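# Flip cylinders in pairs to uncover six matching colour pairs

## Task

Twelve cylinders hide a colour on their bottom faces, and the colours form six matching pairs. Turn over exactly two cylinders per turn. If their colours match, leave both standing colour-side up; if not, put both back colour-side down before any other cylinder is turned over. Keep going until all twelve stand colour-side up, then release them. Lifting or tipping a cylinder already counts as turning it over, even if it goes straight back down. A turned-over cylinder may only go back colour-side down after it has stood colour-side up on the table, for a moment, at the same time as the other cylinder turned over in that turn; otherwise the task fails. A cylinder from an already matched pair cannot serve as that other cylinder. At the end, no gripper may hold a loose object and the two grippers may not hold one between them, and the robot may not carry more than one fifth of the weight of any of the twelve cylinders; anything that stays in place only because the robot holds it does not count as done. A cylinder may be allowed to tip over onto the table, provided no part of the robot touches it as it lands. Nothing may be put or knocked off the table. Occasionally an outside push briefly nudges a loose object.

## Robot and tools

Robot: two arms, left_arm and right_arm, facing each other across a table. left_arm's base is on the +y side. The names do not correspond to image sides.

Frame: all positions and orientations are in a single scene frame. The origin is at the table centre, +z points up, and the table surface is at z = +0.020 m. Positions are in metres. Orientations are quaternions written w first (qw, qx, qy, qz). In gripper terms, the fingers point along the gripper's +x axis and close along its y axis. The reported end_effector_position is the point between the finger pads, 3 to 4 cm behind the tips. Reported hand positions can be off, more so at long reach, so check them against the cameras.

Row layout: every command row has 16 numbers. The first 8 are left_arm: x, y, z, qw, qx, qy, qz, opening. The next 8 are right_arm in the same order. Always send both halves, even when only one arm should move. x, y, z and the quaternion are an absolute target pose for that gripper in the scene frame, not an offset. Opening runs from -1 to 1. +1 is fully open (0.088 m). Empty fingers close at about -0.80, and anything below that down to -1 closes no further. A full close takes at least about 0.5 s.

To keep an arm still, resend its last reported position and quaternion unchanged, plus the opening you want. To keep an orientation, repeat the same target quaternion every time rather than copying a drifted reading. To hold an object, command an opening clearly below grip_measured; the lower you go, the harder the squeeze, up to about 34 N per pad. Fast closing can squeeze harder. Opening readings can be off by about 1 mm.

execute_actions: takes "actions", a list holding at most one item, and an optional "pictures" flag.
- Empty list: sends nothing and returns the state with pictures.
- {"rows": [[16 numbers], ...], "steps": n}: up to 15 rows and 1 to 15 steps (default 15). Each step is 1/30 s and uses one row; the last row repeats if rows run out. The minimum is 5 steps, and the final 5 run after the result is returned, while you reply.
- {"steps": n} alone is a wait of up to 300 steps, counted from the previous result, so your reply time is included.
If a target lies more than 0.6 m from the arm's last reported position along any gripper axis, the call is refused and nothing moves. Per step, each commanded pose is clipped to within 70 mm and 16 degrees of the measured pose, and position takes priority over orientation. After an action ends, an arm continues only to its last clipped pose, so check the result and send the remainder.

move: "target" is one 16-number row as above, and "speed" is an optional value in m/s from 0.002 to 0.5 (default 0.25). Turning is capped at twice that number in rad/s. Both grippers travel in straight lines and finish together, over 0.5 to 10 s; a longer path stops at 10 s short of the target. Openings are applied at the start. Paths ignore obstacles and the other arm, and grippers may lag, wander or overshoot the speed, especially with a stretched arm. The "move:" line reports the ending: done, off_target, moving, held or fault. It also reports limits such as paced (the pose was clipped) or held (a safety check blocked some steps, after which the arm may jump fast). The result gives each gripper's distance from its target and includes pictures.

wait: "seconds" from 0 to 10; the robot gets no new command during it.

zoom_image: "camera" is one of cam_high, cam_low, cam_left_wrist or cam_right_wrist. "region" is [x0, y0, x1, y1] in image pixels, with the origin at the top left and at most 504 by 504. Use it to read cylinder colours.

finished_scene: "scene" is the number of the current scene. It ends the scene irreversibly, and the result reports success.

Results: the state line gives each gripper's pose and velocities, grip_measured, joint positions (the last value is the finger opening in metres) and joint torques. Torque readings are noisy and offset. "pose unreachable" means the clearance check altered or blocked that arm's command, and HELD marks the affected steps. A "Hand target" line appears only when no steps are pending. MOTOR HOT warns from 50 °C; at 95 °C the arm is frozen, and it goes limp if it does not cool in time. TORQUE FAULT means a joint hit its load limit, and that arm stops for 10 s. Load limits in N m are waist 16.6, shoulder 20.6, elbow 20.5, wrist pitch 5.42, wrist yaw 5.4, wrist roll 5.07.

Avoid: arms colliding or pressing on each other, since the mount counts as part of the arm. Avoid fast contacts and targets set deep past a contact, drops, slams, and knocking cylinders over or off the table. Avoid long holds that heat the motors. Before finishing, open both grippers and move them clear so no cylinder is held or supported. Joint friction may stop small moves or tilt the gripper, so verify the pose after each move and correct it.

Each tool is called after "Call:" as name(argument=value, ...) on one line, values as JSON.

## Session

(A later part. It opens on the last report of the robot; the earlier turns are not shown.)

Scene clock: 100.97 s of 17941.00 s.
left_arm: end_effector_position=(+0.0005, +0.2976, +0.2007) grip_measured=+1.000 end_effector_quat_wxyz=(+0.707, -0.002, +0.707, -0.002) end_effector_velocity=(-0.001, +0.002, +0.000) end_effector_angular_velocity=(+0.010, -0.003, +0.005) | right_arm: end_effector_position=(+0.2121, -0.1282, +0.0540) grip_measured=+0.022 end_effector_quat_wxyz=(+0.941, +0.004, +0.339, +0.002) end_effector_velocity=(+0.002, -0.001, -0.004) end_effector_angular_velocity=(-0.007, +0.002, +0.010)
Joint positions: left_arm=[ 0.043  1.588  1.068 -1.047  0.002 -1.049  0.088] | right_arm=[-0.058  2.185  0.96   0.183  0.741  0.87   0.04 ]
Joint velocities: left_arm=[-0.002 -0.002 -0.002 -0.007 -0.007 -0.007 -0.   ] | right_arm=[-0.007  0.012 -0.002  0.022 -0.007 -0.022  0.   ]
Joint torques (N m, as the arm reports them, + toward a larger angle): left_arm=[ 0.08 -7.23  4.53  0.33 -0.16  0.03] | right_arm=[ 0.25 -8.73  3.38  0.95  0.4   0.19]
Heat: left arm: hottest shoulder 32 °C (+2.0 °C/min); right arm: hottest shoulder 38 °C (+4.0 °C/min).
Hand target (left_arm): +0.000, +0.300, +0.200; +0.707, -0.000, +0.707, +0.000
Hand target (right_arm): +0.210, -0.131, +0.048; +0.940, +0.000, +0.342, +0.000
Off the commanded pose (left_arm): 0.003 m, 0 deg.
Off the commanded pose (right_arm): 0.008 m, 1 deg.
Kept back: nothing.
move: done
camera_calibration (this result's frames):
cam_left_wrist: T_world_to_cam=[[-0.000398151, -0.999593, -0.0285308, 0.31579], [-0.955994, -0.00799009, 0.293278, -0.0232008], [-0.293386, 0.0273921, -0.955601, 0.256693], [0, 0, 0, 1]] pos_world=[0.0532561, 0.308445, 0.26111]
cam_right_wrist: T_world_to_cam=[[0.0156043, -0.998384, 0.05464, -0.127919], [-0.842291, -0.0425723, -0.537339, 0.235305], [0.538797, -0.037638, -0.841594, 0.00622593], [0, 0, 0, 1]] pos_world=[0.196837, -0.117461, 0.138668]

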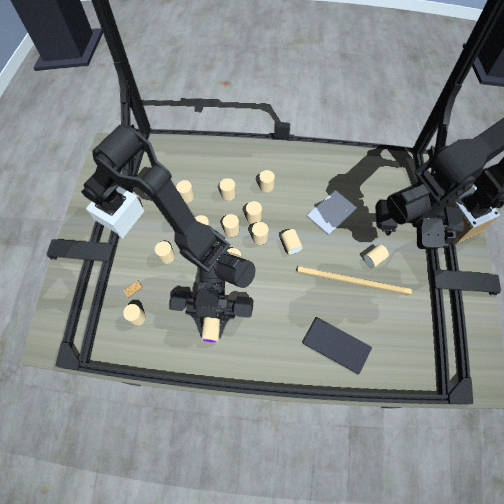

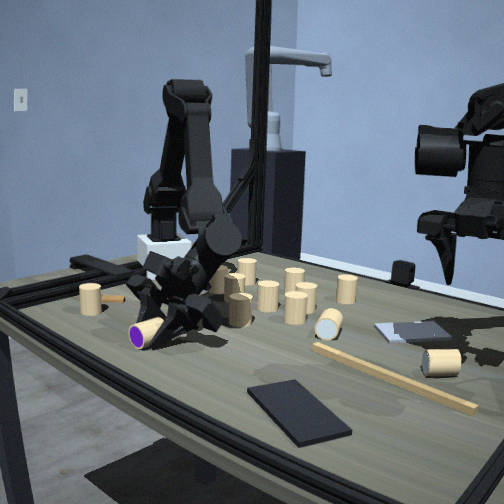

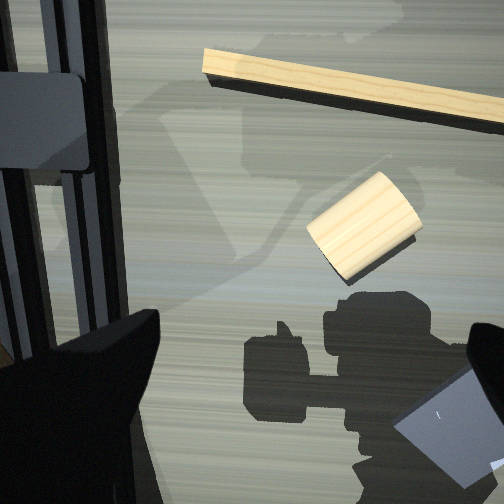

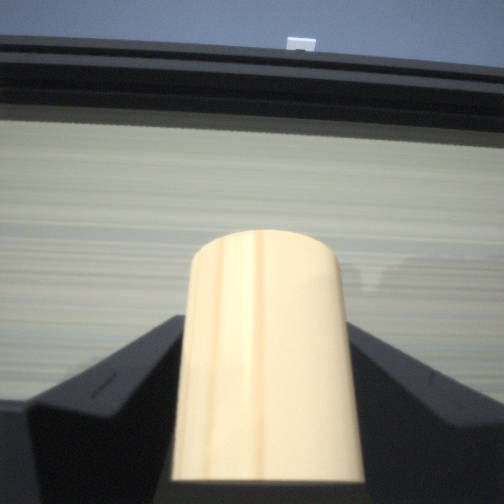

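Call:
move(target=[0,0.3,0.2,0.707,0,0.707,0,1,0.21,-0.13,0.047,0.94,0,0.342,0,0.7])

Call:
move(target=[0,0.3,0.2,0.707,0,0.707,0,1,0.235,-0.13,0.075,0.643,0,0.766,0,0.7], speed=0.35)

Call:
move(target=[0,0.3,0.2,0.707,0,0.707,0,1,0.24,-0.128,0.052,0.574,0,0.819,0,0.7], speed=0.15)

Call:
move(target=[0,0.3,0.2,0.707,0,0.707,0,1,0.24,-0.128,0.052,0.574,0,0.819,0,-0.3])

Call:
move(target=[0,0.3,0.2,0.707,0,0.707,0,1,0.26,-0.15,0.10,0.819,0,0.574,0,-0.3])

Call:
move(target=[0,0.3,0.2,0.707,0,0.707,0,1,0.29,-0.215,0.08,0.985,0,0.174,0,-0.3])

Call:
move(target=[0,0.3,0.2,0.707,0,0.707,0,1,0.29,-0.215,0.05,0.985,0,0.174,0,-0.3], speed=0.08)

Call:
move(target=[0,0.3,0.2,0.707,0,0.707,0,1,0.29,-0.215,0.05,0.985,0,0.174,0,0.7])

Call:
move(target=[0,0.3,0.2,0.707,0,0.707,0,1,0.25,-0.2,0.14,0.9,0,0.436,0,0.7])

Call:
move(target=[0,0.3,0.2,0.707,0,0.707,0,1,0.053,-0.094,0.135,0.423,0,0.906,0,0.7], speed=0.35)

Call:
move(target=[0,0.3,0.2,0.707,0,0.707,0,1,0.053,-0.094,0.057,0.423,0,0.906,0,0.7], speed=0.15)

Scene clock: 102.40 s of 17941.00 s.
left_arm: end_effector_position=(+0.0005, +0.2977, +0.2007) grip_measured=+1.000 end_effector_quat_wxyz=(+0.707, -0.002, +0.707, -0.002) end_effector_velocity=(-0.001, +0.004, +0.001) end_effector_angular_velocity=(+0.026, -0.010, +0.000) | right_arm: end_effector_position=(+0.2121, -0.1282, +0.0528) grip_measured=+0.698 end_effector_quat_wxyz=(+0.941, +0.004, +0.339, +0.002) end_effector_velocity=(+0.001, -0.003, -0.003) end_effector_angular_velocity=(-0.013, +0.011, +0.001)
Joint positions: left_arm=[ 0.043  1.587  1.068 -1.047  0.002 -1.049  0.088] | right_arm=[-0.058  2.189  0.96   0.187  0.741  0.87   0.073]
Joint velocities: left_arm=[-0.007 -0.002  0.002 -0.022 -0.022 -0.007 -0.   ] | right_arm=[-0.007  0.002 -0.002 -0.007 -0.007 -0.007  0.001]
Joint torques (N m, as the arm reports them, + toward a larger angle): left_arm=[-0.04 -7.01  4.56  0.23 -0.14  0.06] | right_arm=[ 0.24 -8.57  3.74  0.85  0.38  0.2 ]
Heat: left arm: hottest shoulder 32 °C (+1.0 °C/min); right arm: hottest shoulder 38 °C (+4.0 °C/min).
Hand target (left_arm): -0.000, +0.300, +0.200; +0.707, -0.000, +0.707, +0.000
Hand target (right_arm): +0.210, -0.130, +0.047; +0.940, -0.000, +0.342, +0.000
Off the commanded pose (left_arm): 0.002 m, 0 deg.
Off the commanded pose (right_arm): 0.006 m, 1 deg.
Kept back: nothing.
move: done
camera_calibration (this result's frames):
cam_left_wrist: T_world_to_cam=[[-0.000398151, -0.999593, -0.0285308, 0.315878], [-0.955994, -0.00799009, 0.293278, -0.0232486], [-0.293386, 0.0273921, -0.955601, 0.256677], [0, 0, 0, 1]] pos_world=[0.0532059, 0.308532, 0.261112]
cam_right_wrist: T_world_to_cam=[[0.0156142, -0.998366, 0.0549724, -0.127909], [-0.842388, -0.0427528, -0.537172, 0.23466], [0.538645, -0.0379206, -0.841679, 0.00527046], [0, 0, 0, 1]] pos_world=[0.196833, -0.117468, 0.13752]

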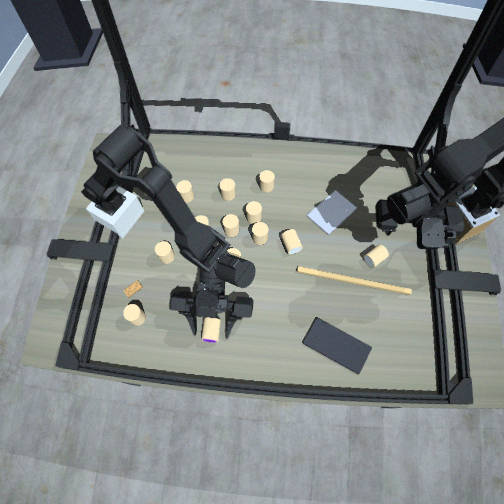

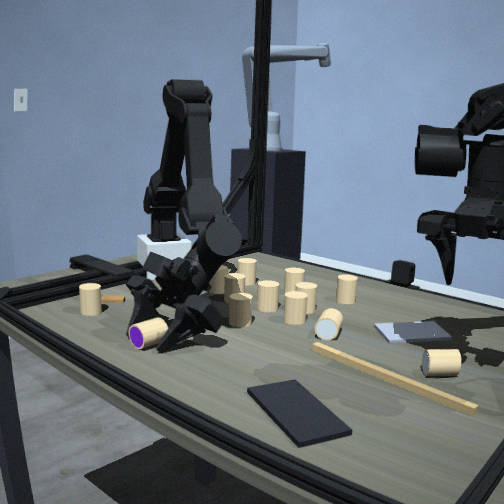

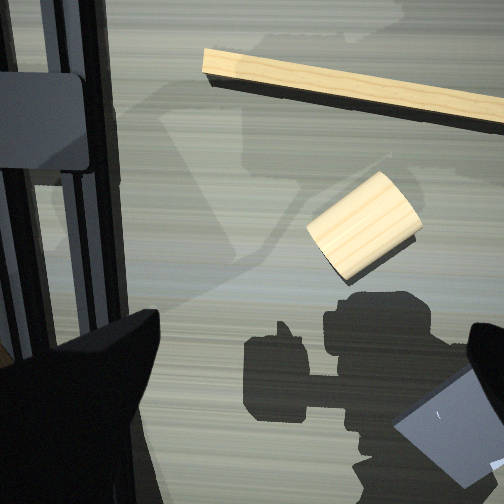

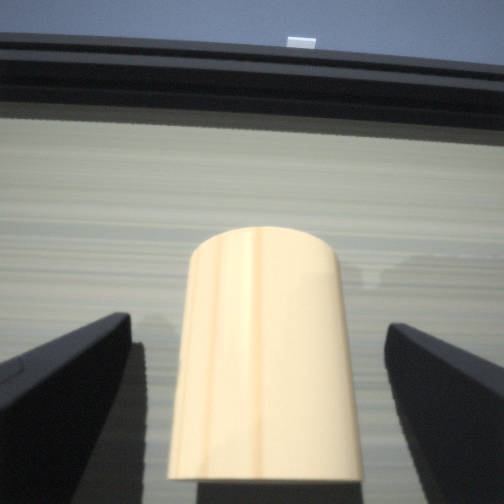

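Scene clock: 104.50 s of 17941.00 s.
left_arm: end_effector_position=(+0.0005, +0.2977, +0.2007) grip_measured=+1.000 end_effector_quat_wxyz=(+0.707, -0.002, +0.707, -0.002) end_effector_velocity=(-0.001, -0.002, +0.000) end_effector_angular_velocity=(-0.010, +0.003, +0.005) | right_arm: end_effector_position=(+0.2343, -0.1284, +0.0793) grip_measured=+0.700 end_effector_quat_wxyz=(+0.646, +0.004, +0.763, +0.006) end_effector_velocity=(-0.002, -0.005, +0.003) end_effector_angular_velocity=(-0.018, +0.032, -0.001)
Joint positions: left_arm=[ 0.043  1.587  1.068 -1.047  0.002 -1.049  0.088] | right_arm=[-0.387  2.407  1.824 -1.1   -0.122  0.738  0.073]
Joint velocities: left_arm=[-0.002 -0.002 -0.002  0.007  0.007 -0.007 -0.   ] | right_arm=[-0.007  0.007  0.022 -0.051 -0.007 -0.007 -0.   ]
Joint torques (N m, as the arm reports them, + toward a larger angle): left_arm=[ 0.39 -6.86  4.56  0.27 -0.12  0.09] | right_arm=[ -0.29 -10.98   6.58  -0.29  -0.16  -0.22]
Heat: left arm: hottest shoulder 32 °C (+1.0 °C/min); right arm: hottest shoulder 38 °C (+4.0 °C/min).
Hand target (left_arm): +0.000, +0.300, +0.200; +0.707, -0.000, +0.707, +0.000
Hand target (right_arm): +0.235, -0.129, +0.074; +0.642, +0.001, +0.767, +0.005
Off the commanded pose (left_arm): 0.002 m, 0 deg.
Off the commanded pose (right_arm): 0.005 m, 1 deg.
Kept back: nothing.
move: done
camera_calibration (this result's frames):
cam_left_wrist: T_world_to_cam=[[-0.000398151, -0.999593, -0.0285308, 0.315878], [-0.955994, -0.00799009, 0.293278, -0.0232486], [-0.293386, 0.0273921, -0.955601, 0.256677], [0, 0, 0, 1]] pos_world=[0.0532059, 0.308532, 0.261112]
cam_right_wrist: T_world_to_cam=[[0.0639001, -0.997941, 0.00561477, -0.137181], [-0.887076, -0.054222, 0.458428, 0.197662], [-0.45718, -0.0342744, -0.888714, 0.253117], [0, 0, 0, 1]] pos_world=[0.299827, -0.117505, 0.135105]

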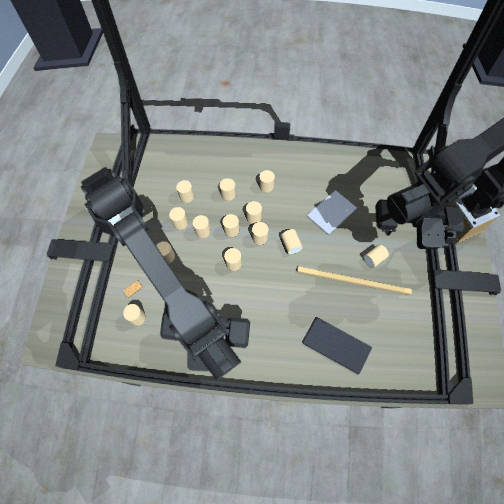

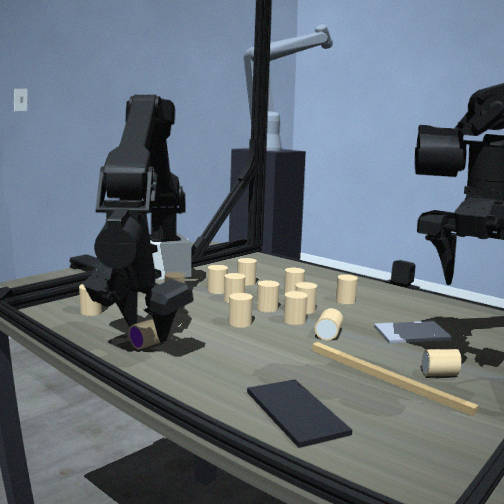

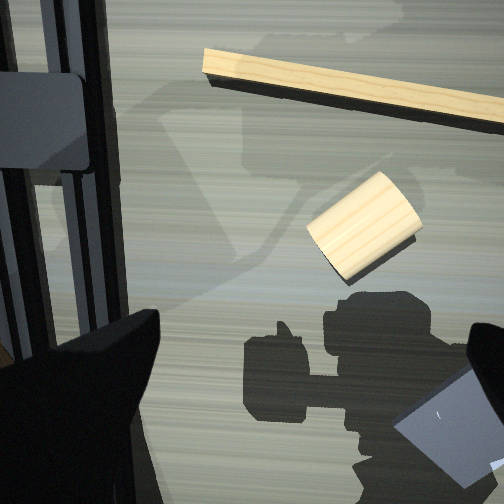

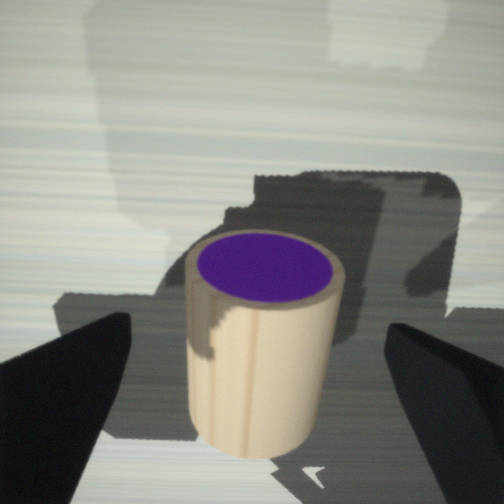

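Scene clock: 105.50 s of 17941.00 s.
left_arm: end_effector_position=(+0.0005, +0.2977, +0.2007) grip_measured=+1.000 end_effector_quat_wxyz=(+0.707, -0.002, +0.707, -0.002) end_effector_velocity=(-0.002, +0.005, -0.000) end_effector_angular_velocity=(+0.023, +0.005, +0.005) | right_arm: end_effector_position=(+0.2398, -0.1272, +0.0607) grip_measured=+0.699 end_effector_quat_wxyz=(+0.579, +0.003, +0.815, +0.003) end_effector_velocity=(-0.001, -0.000, -0.002) end_effector_angular_velocity=(+0.006, +0.034, +0.008)
Joint positions: left_arm=[ 0.043  1.587  1.068 -1.047  0.002 -1.049  0.088] | right_arm=[-0.428  2.592  2.06  -1.292 -0.223  0.678  0.073]
Joint velocities: left_arm=[-0.002 -0.002 -0.002 -0.022 -0.007 -0.007  0.   ] | right_arm=[-0.007  0.027  0.037 -0.037 -0.022 -0.022 -0.   ]
Joint torques (N m, as the arm reports them, + toward a larger angle): left_arm=[ 0.15 -7.02  4.61  0.26 -0.13  0.09] | right_arm=[ -0.17 -10.82   6.18  -0.17  -0.16  -0.16]
Heat: left arm: hottest shoulder 32 °C (+1.0 °C/min); right arm: hottest shoulder 38 °C (+4.0 °C/min).
Hand target (left_arm): +0.000, +0.300, +0.200; +0.707, -0.000, +0.707, +0.000
Hand target (right_arm): +0.240, -0.128, +0.052; +0.574, +0.000, +0.819, +0.001
Off the commanded pose (left_arm): 0.002 m, 0 deg.
Off the commanded pose (right_arm): 0.009 m, 1 deg.
Kept back: nothing.
move: off_target (right_arm)
camera_calibration (this result's frames):
cam_left_wrist: T_world_to_cam=[[-0.000398151, -0.999593, -0.0285308, 0.315878], [-0.955994, -0.00799009, 0.293278, -0.0232486], [-0.293386, 0.0273921, -0.955601, 0.256677], [0, 0, 0, 1]] pos_world=[0.0532059, 0.308532, 0.261112]
cam_right_wrist: T_world_to_cam=[[0.0634846, -0.997983, -0.000349651, -0.135765], [-0.796699, -0.0508913, 0.60223, 0.181113], [-0.601033, -0.0379537, -0.798322, 0.267681], [0, 0, 0, 1]] pos_world=[0.313796, -0.116114, 0.104576]

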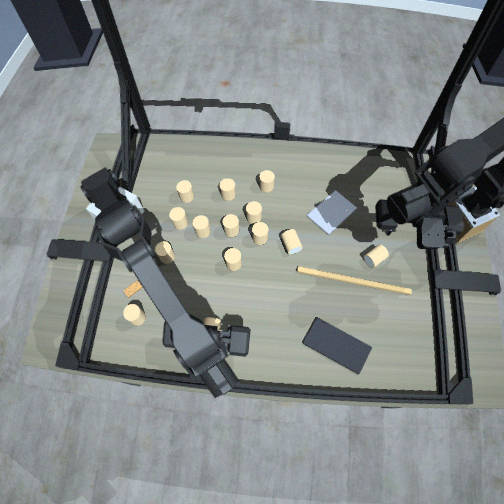

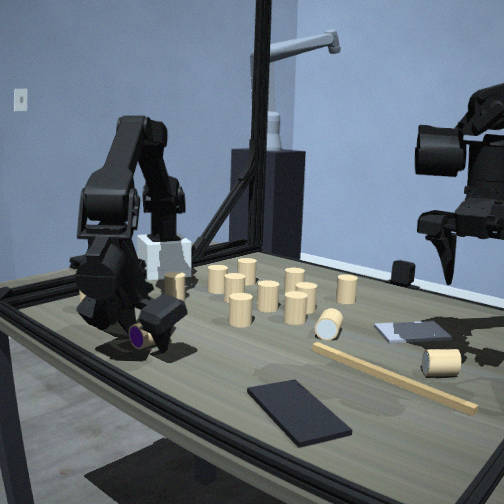

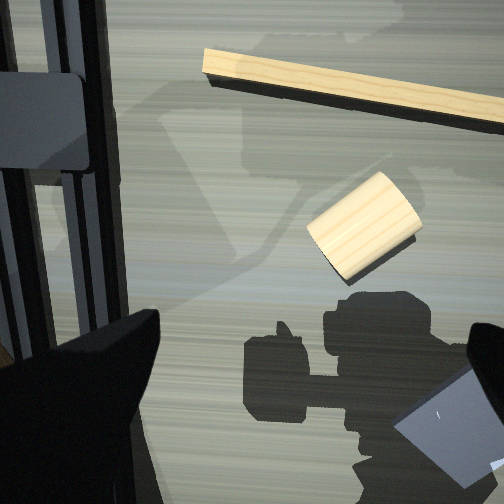

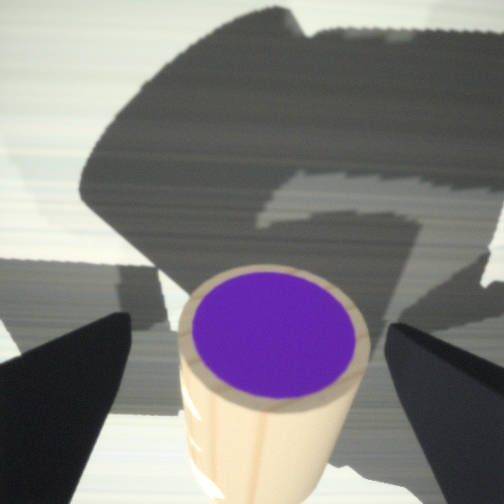

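Scene clock: 106.20 s of 17941.00 s.
left_arm: end_effector_position=(+0.0005, +0.2977, +0.2007) grip_measured=+1.000 end_effector_quat_wxyz=(+0.707, -0.002, +0.707, -0.002) end_effector_velocity=(-0.004, +0.004, +0.001) end_effector_angular_velocity=(+0.011, +0.015, +0.005) | right_arm: end_effector_position=(+0.2401, -0.1268, +0.0607) grip_measured=+0.013 end_effector_quat_wxyz=(+0.578, +0.004, +0.816, +0.004) end_effector_velocity=(-0.003, -0.003, +0.001) end_effector_angular_velocity=(-0.002, +0.021, +0.016)
Joint positions: left_arm=[ 0.043  1.587  1.068 -1.047  0.002 -1.049  0.088] | right_arm=[-0.428  2.595  2.066 -1.296 -0.225  0.678  0.04 ]
Joint velocities: left_arm=[-0.002 -0.007 -0.002 -0.022  0.007 -0.007 -0.   ] | right_arm=[-0.002  0.002  0.002 -0.022 -0.007 -0.022 -0.   ]
Joint torques (N m, as the arm reports them, + toward a larger angle): left_arm=[ 0.15 -7.07  4.85  0.25 -0.17  0.01] | right_arm=[ -0.13 -10.83   6.16  -0.24  -0.1   -0.14]
Heat: left arm: hottest shoulder 32 °C (+1.0 °C/min); right arm: hottest shoulder 38 °C (+4.1 °C/min).
Hand target (left_arm): +0.000, +0.300, +0.200; +0.707, +0.000, +0.707, +0.000
Hand target (right_arm): +0.240, -0.128, +0.052; +0.574, +0.000, +0.819, -0.000
Off the commanded pose (left_arm): 0.002 m, 0 deg.
Off the commanded pose (right_arm): 0.009 m, 1 deg.
Kept back: nothing.
move: off_target (right_arm)
camera_calibration (this result's frames):
cam_left_wrist: T_world_to_cam=[[-0.000387035, -0.999587, -0.0287212, 0.315943], [-0.956091, -0.00804745, 0.29296, -0.0231199], [-0.293071, 0.0275734, -0.955693, 0.256655], [0, 0, 0, 1]] pos_world=[0.0532356, 0.30855, 0.261131]
cam_right_wrist: T_world_to_cam=[[0.0624105, -0.998049, -0.00162762, -0.13512], [-0.795043, -0.0507017, 0.60443, 0.180891], [-0.603334, -0.0364287, -0.796656, 0.268483], [0, 0, 0, 1]] pos_world=[0.314233, -0.115904, 0.104333]

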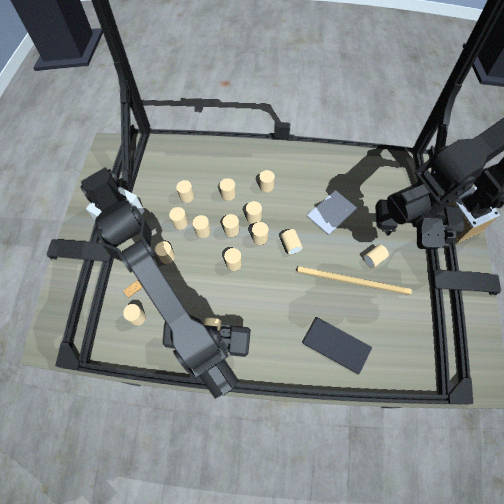

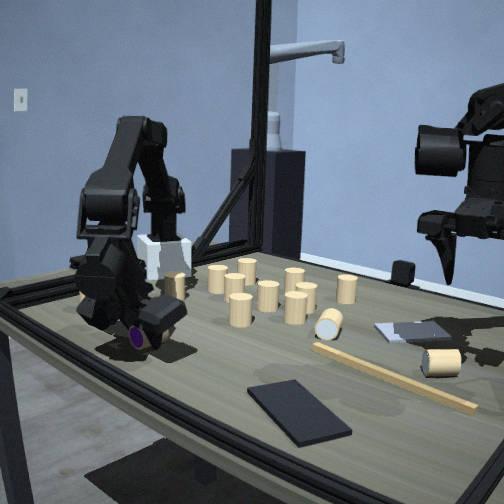

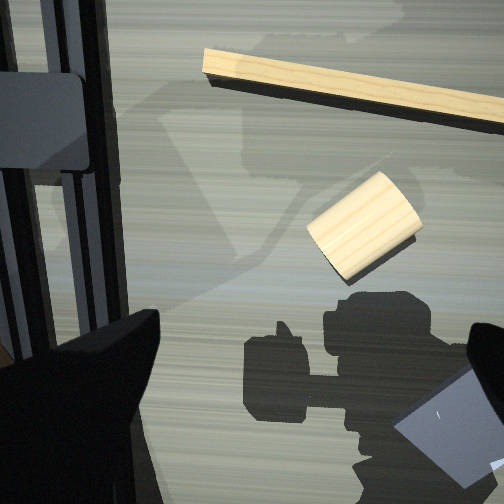

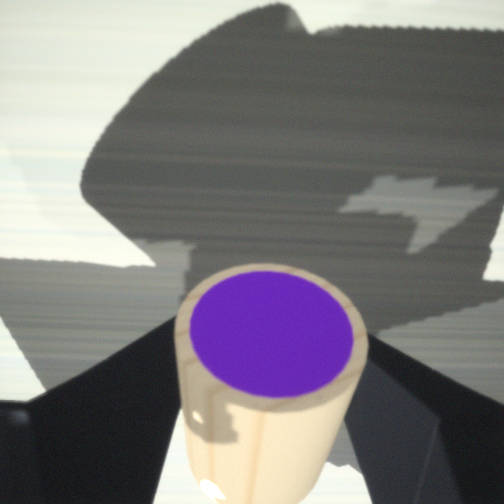

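Scene clock: 108.07 s of 17941.00 s.
left_arm: end_effector_position=(+0.0005, +0.2977, +0.2007) grip_measured=+1.000 end_effector_quat_wxyz=(+0.707, -0.002, +0.707, -0.002) end_effector_velocity=(+0.001, +0.003, -0.000) end_effector_angular_velocity=(+0.017, -0.015, +0.005) | right_arm: end_effector_position=(+0.2611, -0.1502, +0.0960) grip_measured=+0.013 end_effector_quat_wxyz=(+0.816, -0.005, +0.578, -0.003) end_effector_velocity=(+0.001, -0.002, -0.000) end_effector_angular_velocity=(+0.001, -0.014, +0.003)
Joint positions: left_arm=[ 0.043  1.587  1.068 -1.047  0.002 -1.049  0.088] | right_arm=[-0.338  2.139  1.396 -0.593  0.248  0.765  0.04 ]
Joint velocities: left_arm=[-0.002 -0.002 -0.002 -0.007 -0.022 -0.007 -0.   ] | right_arm=[-0.002 -0.007 -0.017  0.022  0.007 -0.007  0.   ]
Joint torques (N m, as the arm reports them, + toward a larger angle): left_arm=[ 0.25 -7.03  4.61  0.23 -0.12  0.08] | right_arm=[  0.34 -13.46   4.52   0.62   0.24   0.12]
Heat: left arm: hottest shoulder 32 °C (+1.0 °C/min); right arm: hottest shoulder 39 °C (+4.1 °C/min).
Hand target (left_arm): +0.000, +0.300, +0.200; +0.707, -0.000, +0.707, +0.000
Hand target (right_arm): +0.260, -0.150, +0.100; +0.819, -0.002, +0.574, -0.002
Off the commanded pose (left_arm): 0.002 m, 0 deg.
Off the commanded pose (right_arm): 0.004 m, 1 deg.
Kept back: nothing.
move: done
camera_calibration (this result's frames):
cam_left_wrist: T_world_to_cam=[[-0.000387035, -0.999587, -0.0287212, 0.315943], [-0.956091, -0.00804745, 0.29296, -0.0231199], [-0.293071, 0.0275734, -0.955693, 0.256655], [0, 0, 0, 1]] pos_world=[0.0532356, 0.30855, 0.261131]
cam_right_wrist: T_world_to_cam=[[0.0450987, -0.997238, 0.0590118, -0.160928], [-0.998569, -0.0467017, -0.0260715, 0.289339], [0.0287554, -0.0577516, -0.997917, 0.159481], [0, 0, 0, 1]] pos_world=[0.291597, -0.137761, 0.176189]

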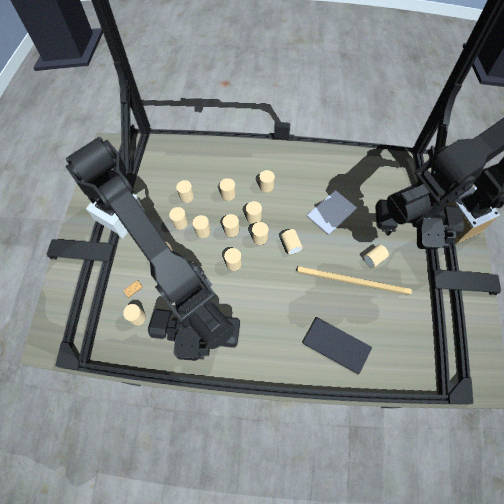

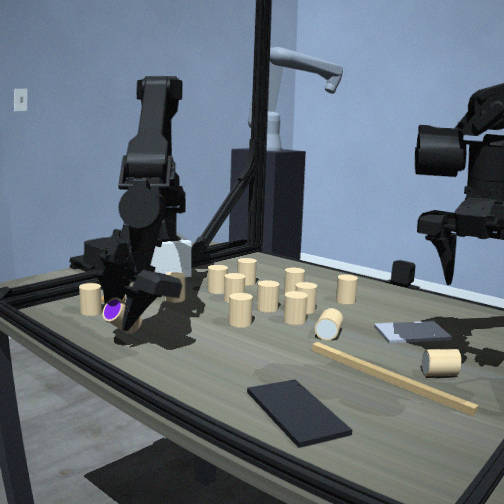

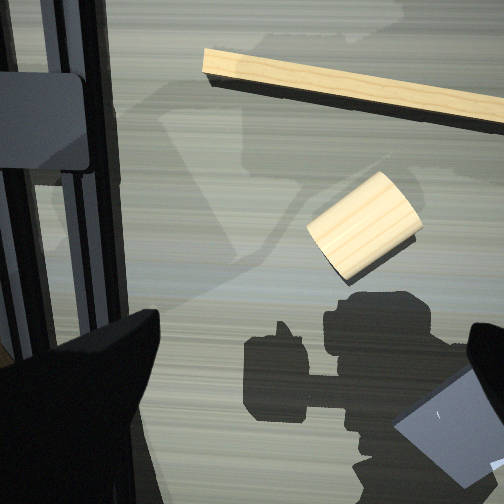

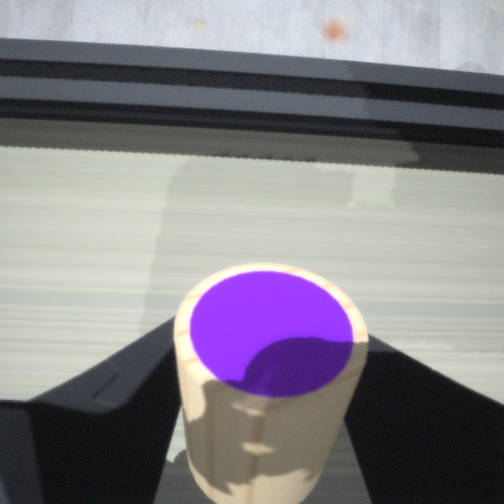

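Scene clock: 110.40 s of 17941.00 s.
left_arm: end_effector_position=(+0.0005, +0.2978, +0.2006) grip_measured=+1.000 end_effector_quat_wxyz=(+0.707, -0.001, +0.707, -0.001) end_effector_velocity=(-0.004, +0.004, -0.001) end_effector_angular_velocity=(+0.020, +0.020, +0.005) | right_arm: end_effector_position=(+0.2911, -0.2115, +0.0859) grip_measured=+0.014 end_effector_quat_wxyz=(+0.985, +0.006, +0.171, -0.000) end_effector_velocity=(-0.001, -0.001, -0.001) end_effector_angular_velocity=(-0.027, -0.003, +0.016)
Joint positions: left_arm=[ 0.043  1.587  1.067 -1.047  0.002 -1.049  0.088] | right_arm=[-0.339  2.237  0.695  1.071  0.736  0.343  0.04 ]
Joint velocities: left_arm=[-0.002  0.002 -0.002 -0.022  0.007 -0.007 -0.   ] | right_arm=[-0.002  0.007 -0.007  0.022 -0.007 -0.037 -0.   ]
Joint torques (N m, as the arm reports them, + toward a larger angle): left_arm=[ 0.27 -7.1   4.75  0.25 -0.14  0.05] | right_arm=[-0.3  -8.06  2.12  1.42  0.26 -0.2 ]
Heat: left arm: hottest shoulder 32 °C (+1.0 °C/min); right arm: hottest shoulder 39 °C (+3.0 °C/min).
Hand target (left_arm): -0.000, +0.300, +0.200; +0.707, +0.000, +0.707, +0.000
Hand target (right_arm): +0.290, -0.215, +0.081; +0.985, -0.001, +0.174, -0.003
Off the commanded pose (left_arm): 0.002 m, 0 deg.
Off the commanded pose (right_arm): 0.007 m, 1 deg.
Kept back: nothing.
move: done
camera_calibration (this result's frames):
cam_left_wrist: T_world_to_cam=[[-0.000392531, -0.999578, -0.0290516, 0.316099], [-0.956035, -0.00814434, 0.29314, -0.0231515], [-0.293252, 0.0278894, -0.955628, 0.256441], [0, 0, 0, 1]] pos_world=[0.0531924, 0.308625, 0.261032]
cam_right_wrist: T_world_to_cam=[[-0.0113782, -0.998561, 0.052411, -0.206094], [-0.609097, -0.0346467, -0.792338, 0.27119], [0.793014, -0.0409387, -0.607826, -0.10738], [0, 0, 0, 1]] pos_world=[0.24799, -0.200798, 0.160407]

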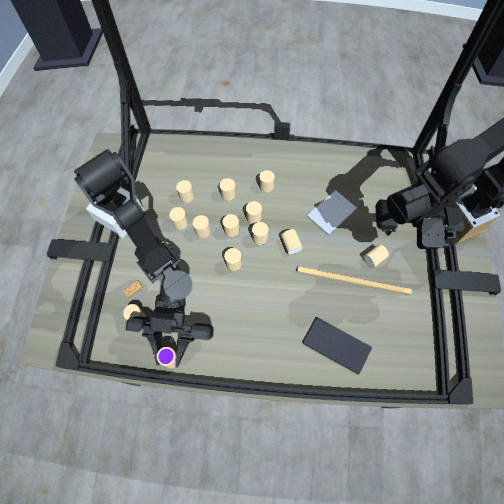

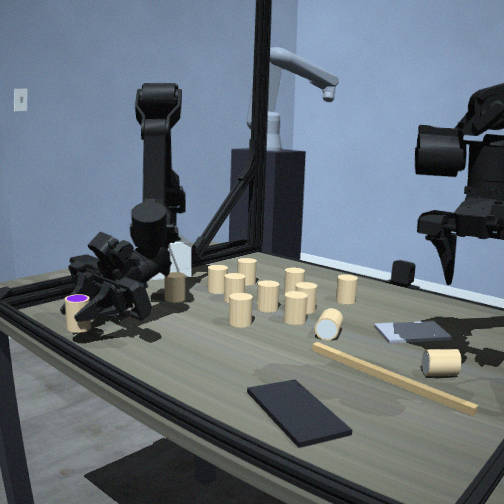

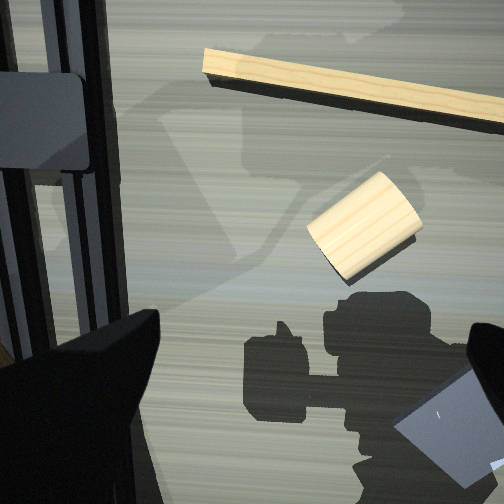

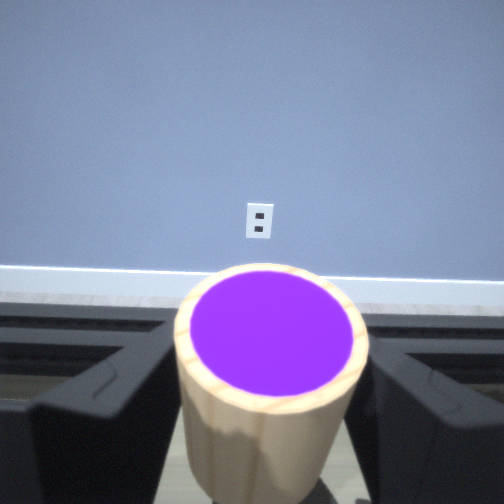

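Scene clock: 111.17 s of 17941.00 s.
left_arm: end_effector_position=(+0.0005, +0.2978, +0.2006) grip_measured=+1.000 end_effector_quat_wxyz=(+0.707, -0.001, +0.707, -0.001) end_effector_velocity=(-0.002, +0.002, -0.001) end_effector_angular_velocity=(+0.014, -0.000, +0.000) | right_arm: end_effector_position=(+0.2908, -0.2133, +0.0601) grip_measured=+0.013 end_effector_quat_wxyz=(+0.986, +0.009, +0.165, -0.000) end_effector_velocity=(+0.003, +0.000, -0.000) end_effector_angular_velocity=(-0.011, -0.014, -0.002)
Joint positions: left_arm=[ 0.043  1.587  1.067 -1.047  0.002 -1.049  0.088] | right_arm=[-0.341  2.364  0.711  1.198  0.737  0.337  0.04 ]
Joint velocities: left_arm=[-0.007  0.002 -0.002 -0.007 -0.007 -0.007 -0.   ] | right_arm=[-0.002  0.017  0.012  0.022  0.007 -0.022 -0.   ]
Joint torques (N m, as the arm reports them, + toward a larger angle): left_arm=[ 0.16 -7.13  4.65  0.25 -0.13  0.01] | right_arm=[-0.28 -6.6   2.72  0.98 -0.04 -0.14]
Heat: left arm: hottest shoulder 32 °C (+1.0 °C/min); right arm: hottest shoulder 39 °C (+3.0 °C/min).
Hand target (left_arm): +0.000, +0.300, +0.200; +0.707, -0.000, +0.707, +0.000
Hand target (right_arm): +0.290, -0.215, +0.050; +0.985, -0.000, +0.174, +0.000
Off the commanded pose (left_arm): 0.002 m, 0 deg.
Off the commanded pose (right_arm): 0.010 m, 1 deg.
Kept back: nothing.
move: off_target (right_arm)
camera_calibration (this result's frames):
cam_left_wrist: T_world_to_cam=[[-0.000392531, -0.999578, -0.0290516, 0.316099], [-0.956035, -0.00814434, 0.29314, -0.0231515], [-0.293252, 0.0278894, -0.955628, 0.256441], [0, 0, 0, 1]] pos_world=[0.0531924, 0.308625, 0.261032]
cam_right_wrist: T_world_to_cam=[[-0.0128843, -0.998806, 0.0471194, -0.205782], [-0.600204, -0.0299644, -0.799285, 0.249335], [0.799743, -0.0385795, -0.599102, -0.124898], [0, 0, 0, 1]] pos_world=[0.246887, -0.202883, 0.134159]

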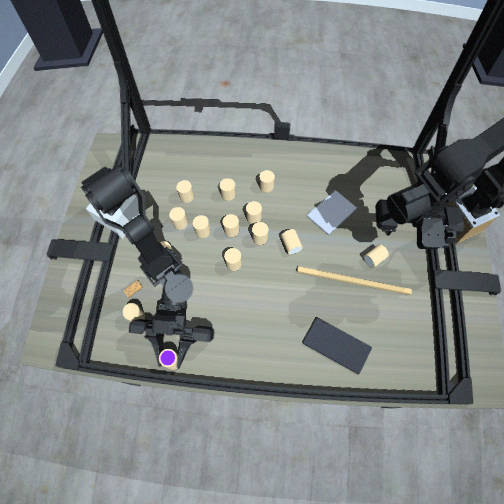

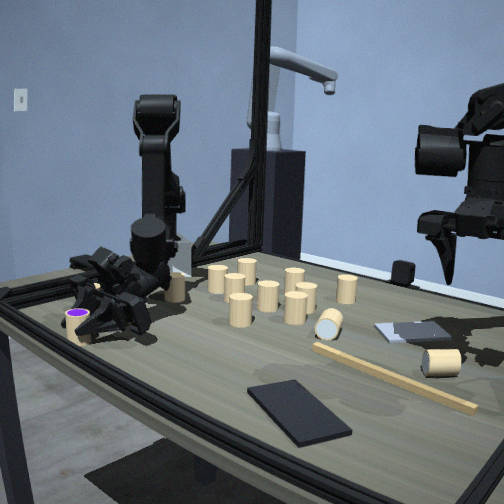

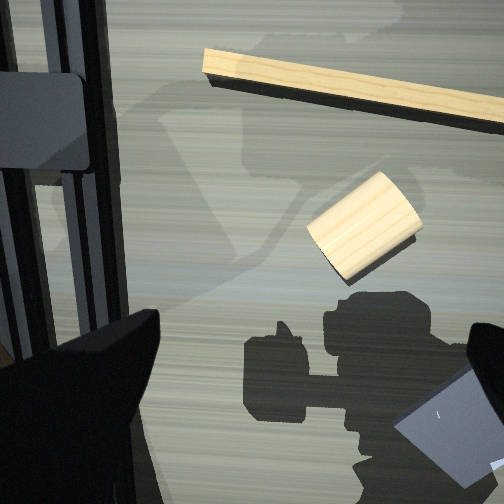

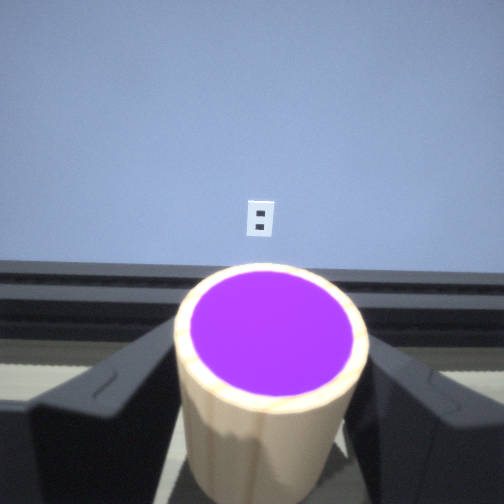

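Scene clock: 111.90 s of 17941.00 s.
left_arm: end_effector_position=(+0.0005, +0.2978, +0.2007) grip_measured=+1.000 end_effector_quat_wxyz=(+0.707, -0.002, +0.707, -0.002) end_effector_velocity=(+0.001, -0.001, +0.001) end_effector_angular_velocity=(-0.007, -0.012, +0.005) | right_arm: end_effector_position=(+0.2894, -0.2144, +0.0544) grip_measured=+0.698 end_effector_quat_wxyz=(+0.985, +0.004, +0.171, +0.000) end_effector_velocity=(+0.002, -0.004, -0.001) end_effector_angular_velocity=(-0.001, +0.003, -0.016)
Joint positions: left_arm=[ 0.043  1.587  1.067 -1.047  0.002 -1.049  0.088] | right_arm=[-0.341  2.379  0.711  1.198  0.734  0.337  0.073]
Joint velocities: left_arm=[-0.002 -0.007 -0.002  0.007 -0.007 -0.007 -0.   ] | right_arm=[-0.007  0.002  0.002 -0.007  0.007  0.007  0.001]
Joint torques (N m, as the arm reports them, + toward a larger angle): left_arm=[ 0.   -7.16  4.8   0.27 -0.12  0.03] | right_arm=[-0.33 -7.95  3.    1.2   0.09 -0.15]
Heat: left arm: hottest shoulder 32 °C (+1.0 °C/min); right arm: hottest shoulder 39 °C (+3.0 °C/min).
Hand target (left_arm): +0.000, +0.300, +0.200; +0.707, -0.000, +0.707, -0.000
Hand target (right_arm): +0.290, -0.215, +0.050; +0.985, +0.000, +0.174, -0.000
Off the commanded pose (left_arm): 0.002 m, 0 deg.
Off the commanded pose (right_arm): 0.004 m, 1 deg.
Kept back: nothing.
move: done
camera_calibration (this result's frames):
cam_left_wrist: T_world_to_cam=[[-0.000387035, -0.999587, -0.0287212, 0.31603], [-0.956091, -0.00804745, 0.29296, -0.0231677], [-0.293071, 0.0275734, -0.955693, 0.25664], [0, 0, 0, 1]] pos_world=[0.0531854, 0.308637, 0.261133]
cam_right_wrist: T_world_to_cam=[[-0.00961446, -0.998357, 0.0564873, -0.208038], [-0.609074, -0.0389549, -0.792156, 0.244063], [0.793055, -0.0420211, -0.607698, -0.125576], [0, 0, 0, 1]] pos_world=[0.246241, -0.203466, 0.128776]

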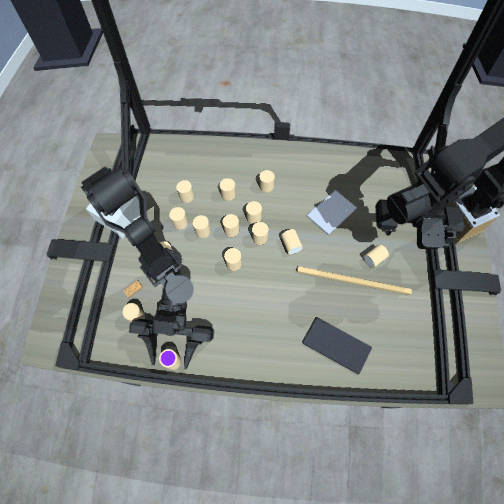

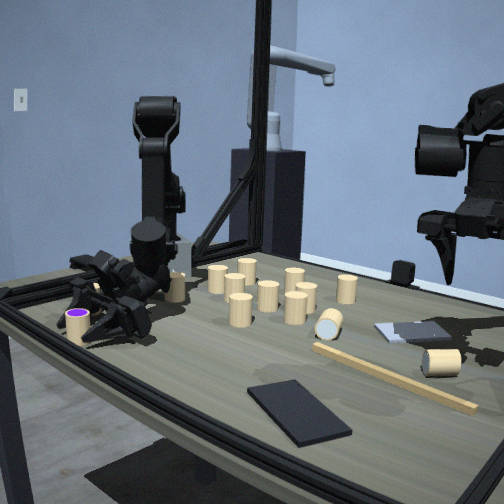

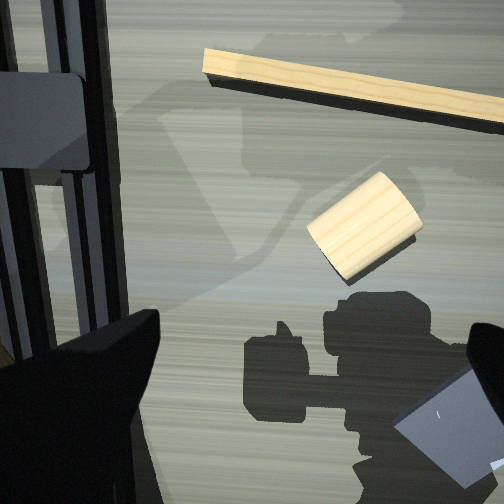

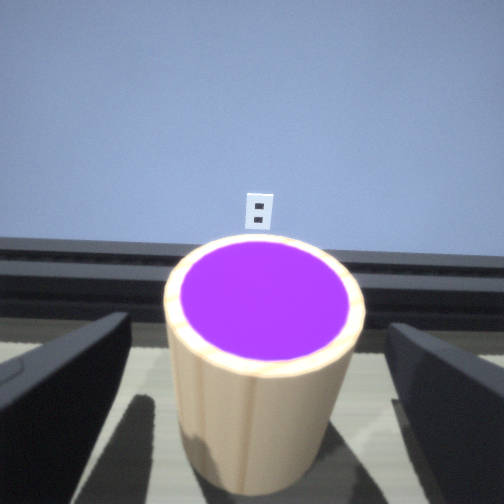

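Scene clock: 113.57 s of 17941.00 s.
left_arm: end_effector_position=(+0.0005, +0.2978, +0.2007) grip_measured=+1.000 end_effector_quat_wxyz=(+0.707, -0.002, +0.707, -0.002) end_effector_velocity=(-0.002, -0.000, +0.001) end_effector_angular_velocity=(-0.002, +0.008, +0.005) | right_arm: end_effector_position=(+0.2484, -0.2009, +0.1341) grip_measured=+0.700 end_effector_quat_wxyz=(+0.899, -0.008, +0.438, +0.002) end_effector_velocity=(-0.001, +0.002, +0.003) end_effector_angular_velocity=(+0.000, +0.022, +0.014)
Joint positions: left_arm=[ 0.043  1.587  1.067 -1.047  0.002 -1.049  0.088] | right_arm=[-0.328  1.821  0.962 -0.217  0.463  0.673  0.073]
Joint velocities: left_arm=[-0.002 -0.002  0.002 -0.007  0.007 -0.007 -0.   ] | right_arm=[-0.002 -0.002  0.022 -0.037 -0.022 -0.007 -0.   ]
Joint torques (N m, as the arm reports them, + toward a larger angle): left_arm=[ 0.12 -6.91  4.78  0.26 -0.1   0.04] | right_arm=[ -0.31 -10.14   6.89   0.58   0.16   0.21]
Heat: left arm: hottest shoulder 32 °C (+1.0 °C/min); right arm: hottest shoulder 39 °C (+3.0 °C/min).
Hand target (left_arm): +0.000, +0.300, +0.200; +0.707, -0.000, +0.707, +0.000
Hand target (right_arm): +0.251, -0.200, +0.139; +0.900, -0.000, +0.435, +0.003
Off the commanded pose (left_arm): 0.002 m, 0 deg.
Off the commanded pose (right_arm): 0.006 m, 1 deg.
Kept back: nothing.
move: done
camera_calibration (this result's frames):
cam_left_wrist: T_world_to_cam=[[-0.000387035, -0.999587, -0.0287212, 0.31603], [-0.956091, -0.00804745, 0.29296, -0.0231677], [-0.293071, 0.0275734, -0.955693, 0.25664], [0, 0, 0, 1]] pos_world=[0.0531854, 0.308637, 0.261133]
cam_right_wrist: T_world_to_cam=[[0.0383155, -0.996675, 0.0719149, -0.213096], [-0.937319, -0.0607921, -0.34313, 0.299711], [0.34636, -0.0542601, -0.936531, 0.108563], [0, 0, 0, 1]] pos_world=[0.251487, -0.188277, 0.219837]

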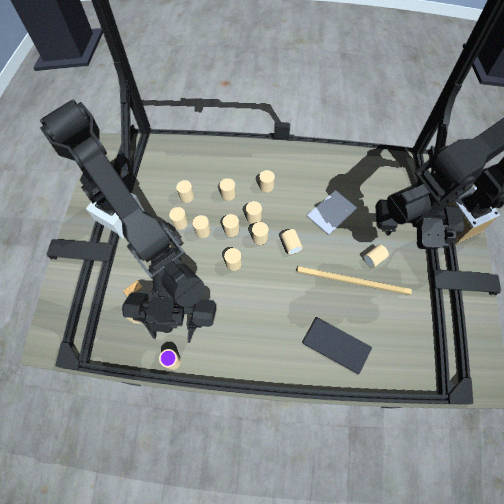

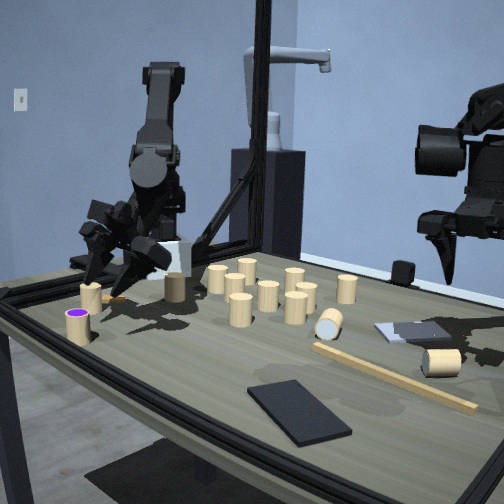

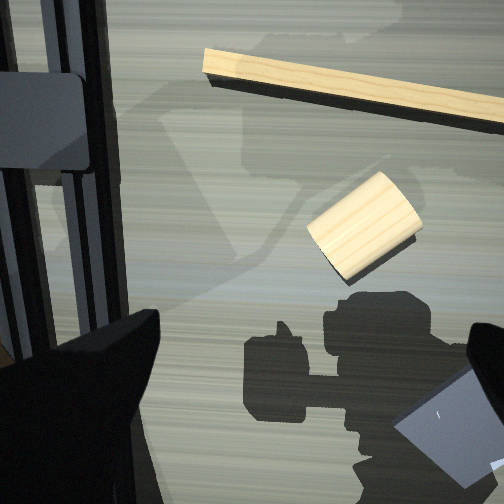

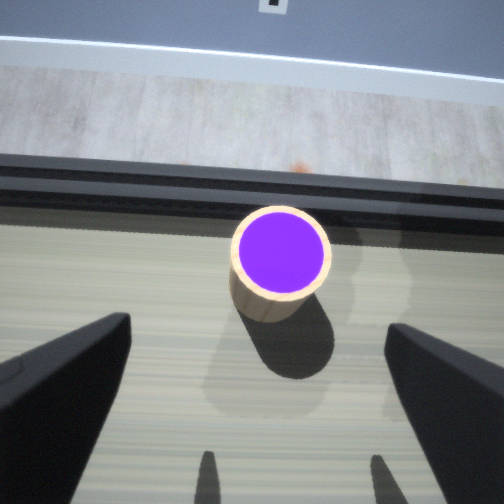

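Scene clock: 116.07 s of 17941.00 s.
left_arm: end_effector_position=(+0.0005, +0.2978, +0.2007) grip_measured=+1.000 end_effector_quat_wxyz=(+0.707, -0.001, +0.707, -0.002) end_effector_velocity=(-0.000, +0.004, -0.002) end_effector_angular_velocity=(+0.018, +0.002, +0.024) | right_arm: end_effector_position=(+0.0545, -0.0953, +0.1388) grip_measured=+0.700 end_effector_quat_wxyz=(+0.428, +0.005, +0.904, +0.005) end_effector_velocity=(-0.003, +0.002, +0.004) end_effector_angular_velocity=(+0.015, +0.023, +0.011)
Joint positions: left_arm=[ 0.043  1.587  1.067 -1.047  0.002 -1.048  0.088] | right_arm=[-0.138  2.274  1.681 -1.385 -0.569  0.876  0.073]
Joint velocities: left_arm=[ 0.002  0.002 -0.007 -0.007 -0.007 -0.022 -0.   ] | right_arm=[ 0.002  0.002  0.012 -0.022 -0.022 -0.022 -0.   ]
Joint torques (N m, as the arm reports them, + toward a larger angle): left_arm=[ 0.16 -6.97  4.67  0.21 -0.17  0.06] | right_arm=[ 0.25 -9.67  5.87 -0.72 -0.42 -0.22]
Heat: left arm: hottest shoulder 32 °C (+1.0 °C/min); right arm: hottest shoulder 39 °C (+3.0 °C/min).
Hand target (left_arm): +0.000, +0.300, +0.200; +0.707, +0.000, +0.707, -0.000
Hand target (right_arm): +0.054, -0.094, +0.135; +0.424, +0.001, +0.906, +0.004
Off the commanded pose (left_arm): 0.002 m, 0 deg.
Off the commanded pose (right_arm): 0.004 m, 1 deg.
Kept back: nothing.
move: done
camera_calibration (this result's frames):
cam_left_wrist: T_world_to_cam=[[-0.000768299, -0.999587, -0.0287215, 0.31603], [-0.956094, -0.00768282, 0.292959, -0.023276], [-0.293058, 0.0276855, -0.955694, 0.256606], [0, 0, 0, 1]] pos_world=[0.0531894, 0.308617, 0.261133]
cam_right_wrist: T_world_to_cam=[[0.0597752, -0.997846, -0.0270286, -0.0883084], [-0.541309, -0.055153, 0.839013, -0.0591261], [-0.838697, -0.0355214, -0.543439, 0.197662], [0, 0, 0, 1]] pos_world=[0.139052, -0.0843579, 0.154638]

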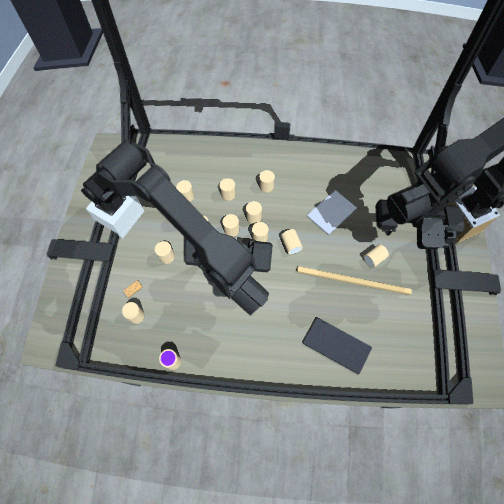

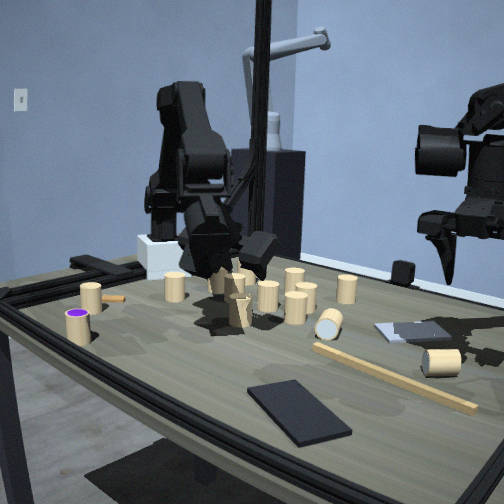

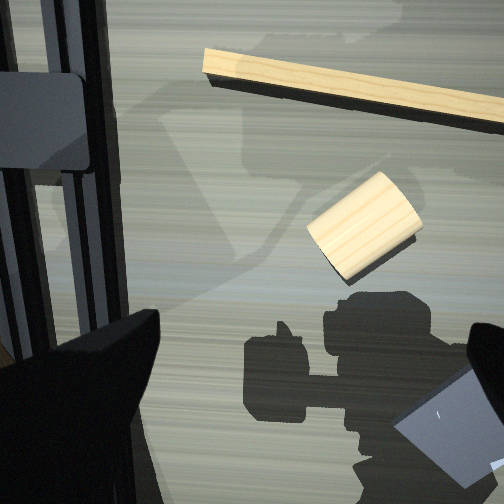

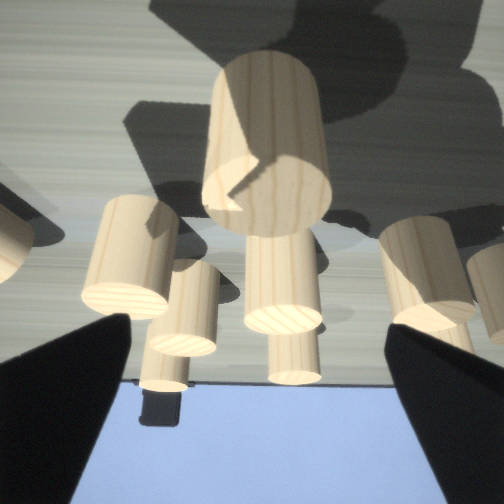

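Scene clock: 117.07 s of 17941.00 s.
left_arm: end_effector_position=(+0.0005, +0.2978, +0.2007) grip_measured=+1.000 end_effector_quat_wxyz=(+0.707, -0.001, +0.707, -0.002) end_effector_velocity=(-0.003, +0.006, -0.002) end_effector_angular_velocity=(+0.031, +0.009, -0.010) | right_arm: end_effector_position=(+0.0553, -0.0927, +0.0636) grip_measured=+0.700 end_effector_quat_wxyz=(+0.428, +0.004, +0.904, +0.005) end_effector_velocity=(-0.002, -0.003, -0.001) end_effector_angular_velocity=(-0.006, +0.015, +0.000)
Joint positions: left_arm=[ 0.043  1.587  1.067 -1.047  0.002 -1.048  0.088] | right_arm=[-0.136  2.417  1.609 -1.17  -0.569  0.875  0.073]
Joint velocities: left_arm=[-0.002  0.002 -0.007 -0.022 -0.007  0.007 -0.   ] | right_arm=[-0.002  0.002 -0.007 -0.007 -0.007 -0.007 -0.   ]
Joint torques (N m, as the arm reports them, + toward a larger angle): left_arm=[ 0.14 -6.93  4.64  0.27 -0.14  0.08] | right_arm=[ 0.27 -9.9   3.62 -0.33 -0.4  -0.05]
Heat: left arm: hottest shoulder 32 °C (+1.0 °C/min); right arm: hottest shoulder 39 °C (+3.0 °C/min).
Hand target (left_arm): +0.000, +0.300, +0.200; +0.707, -0.000, +0.707, +0.000
Hand target (right_arm): +0.053, -0.095, +0.057; +0.423, +0.000, +0.906, +0.000
Off the commanded pose (left_arm): 0.002 m, 0 deg.
Off the commanded pose (right_arm): 0.007 m, 1 deg.
Kept back: nothing.
move: done
camera_calibration (this result's frames):
cam_left_wrist: T_world_to_cam=[[-0.000768299, -0.999587, -0.0287215, 0.31603], [-0.956094, -0.00768282, 0.292959, -0.023276], [-0.293058, 0.0276855, -0.955694, 0.256606], [0, 0, 0, 1]] pos_world=[0.0531894, 0.308617, 0.261133]
cam_right_wrist: T_world_to_cam=[[0.0618031, -0.997727, -0.0268627, -0.0878904], [-0.540604, -0.0560872, 0.839405, 0.00444384], [-0.839004, -0.0373557, -0.542841, 0.157378], [0, 0, 0, 1]] pos_world=[0.139875, -0.0815624, 0.0793403]

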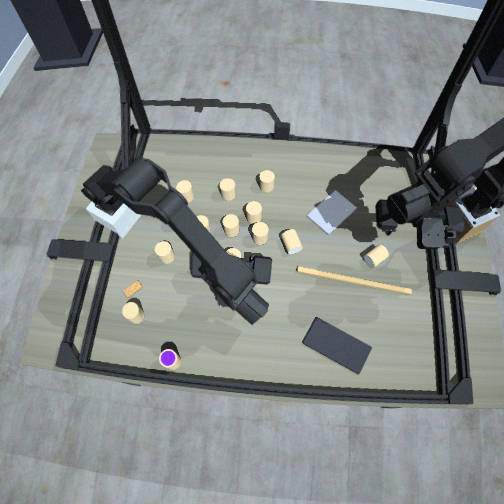

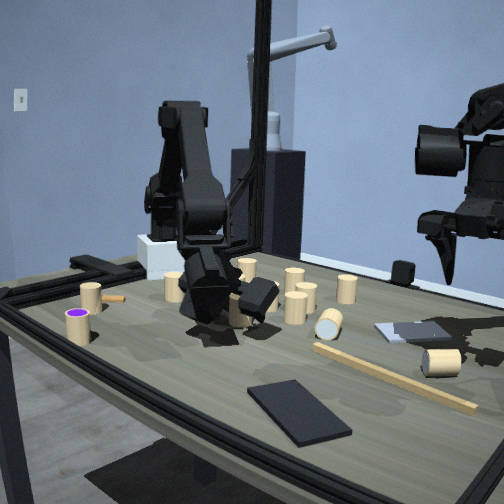

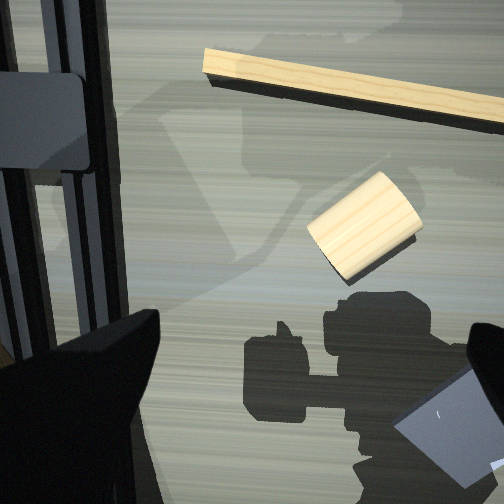

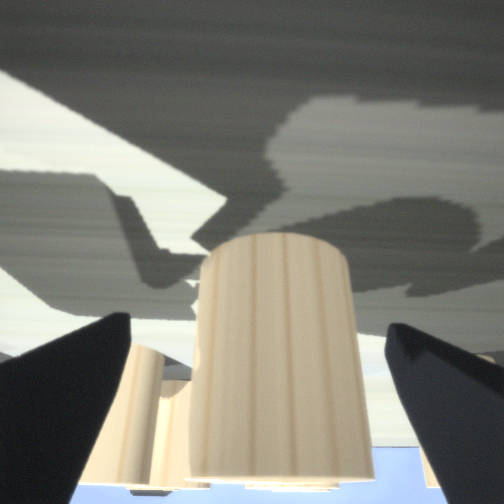

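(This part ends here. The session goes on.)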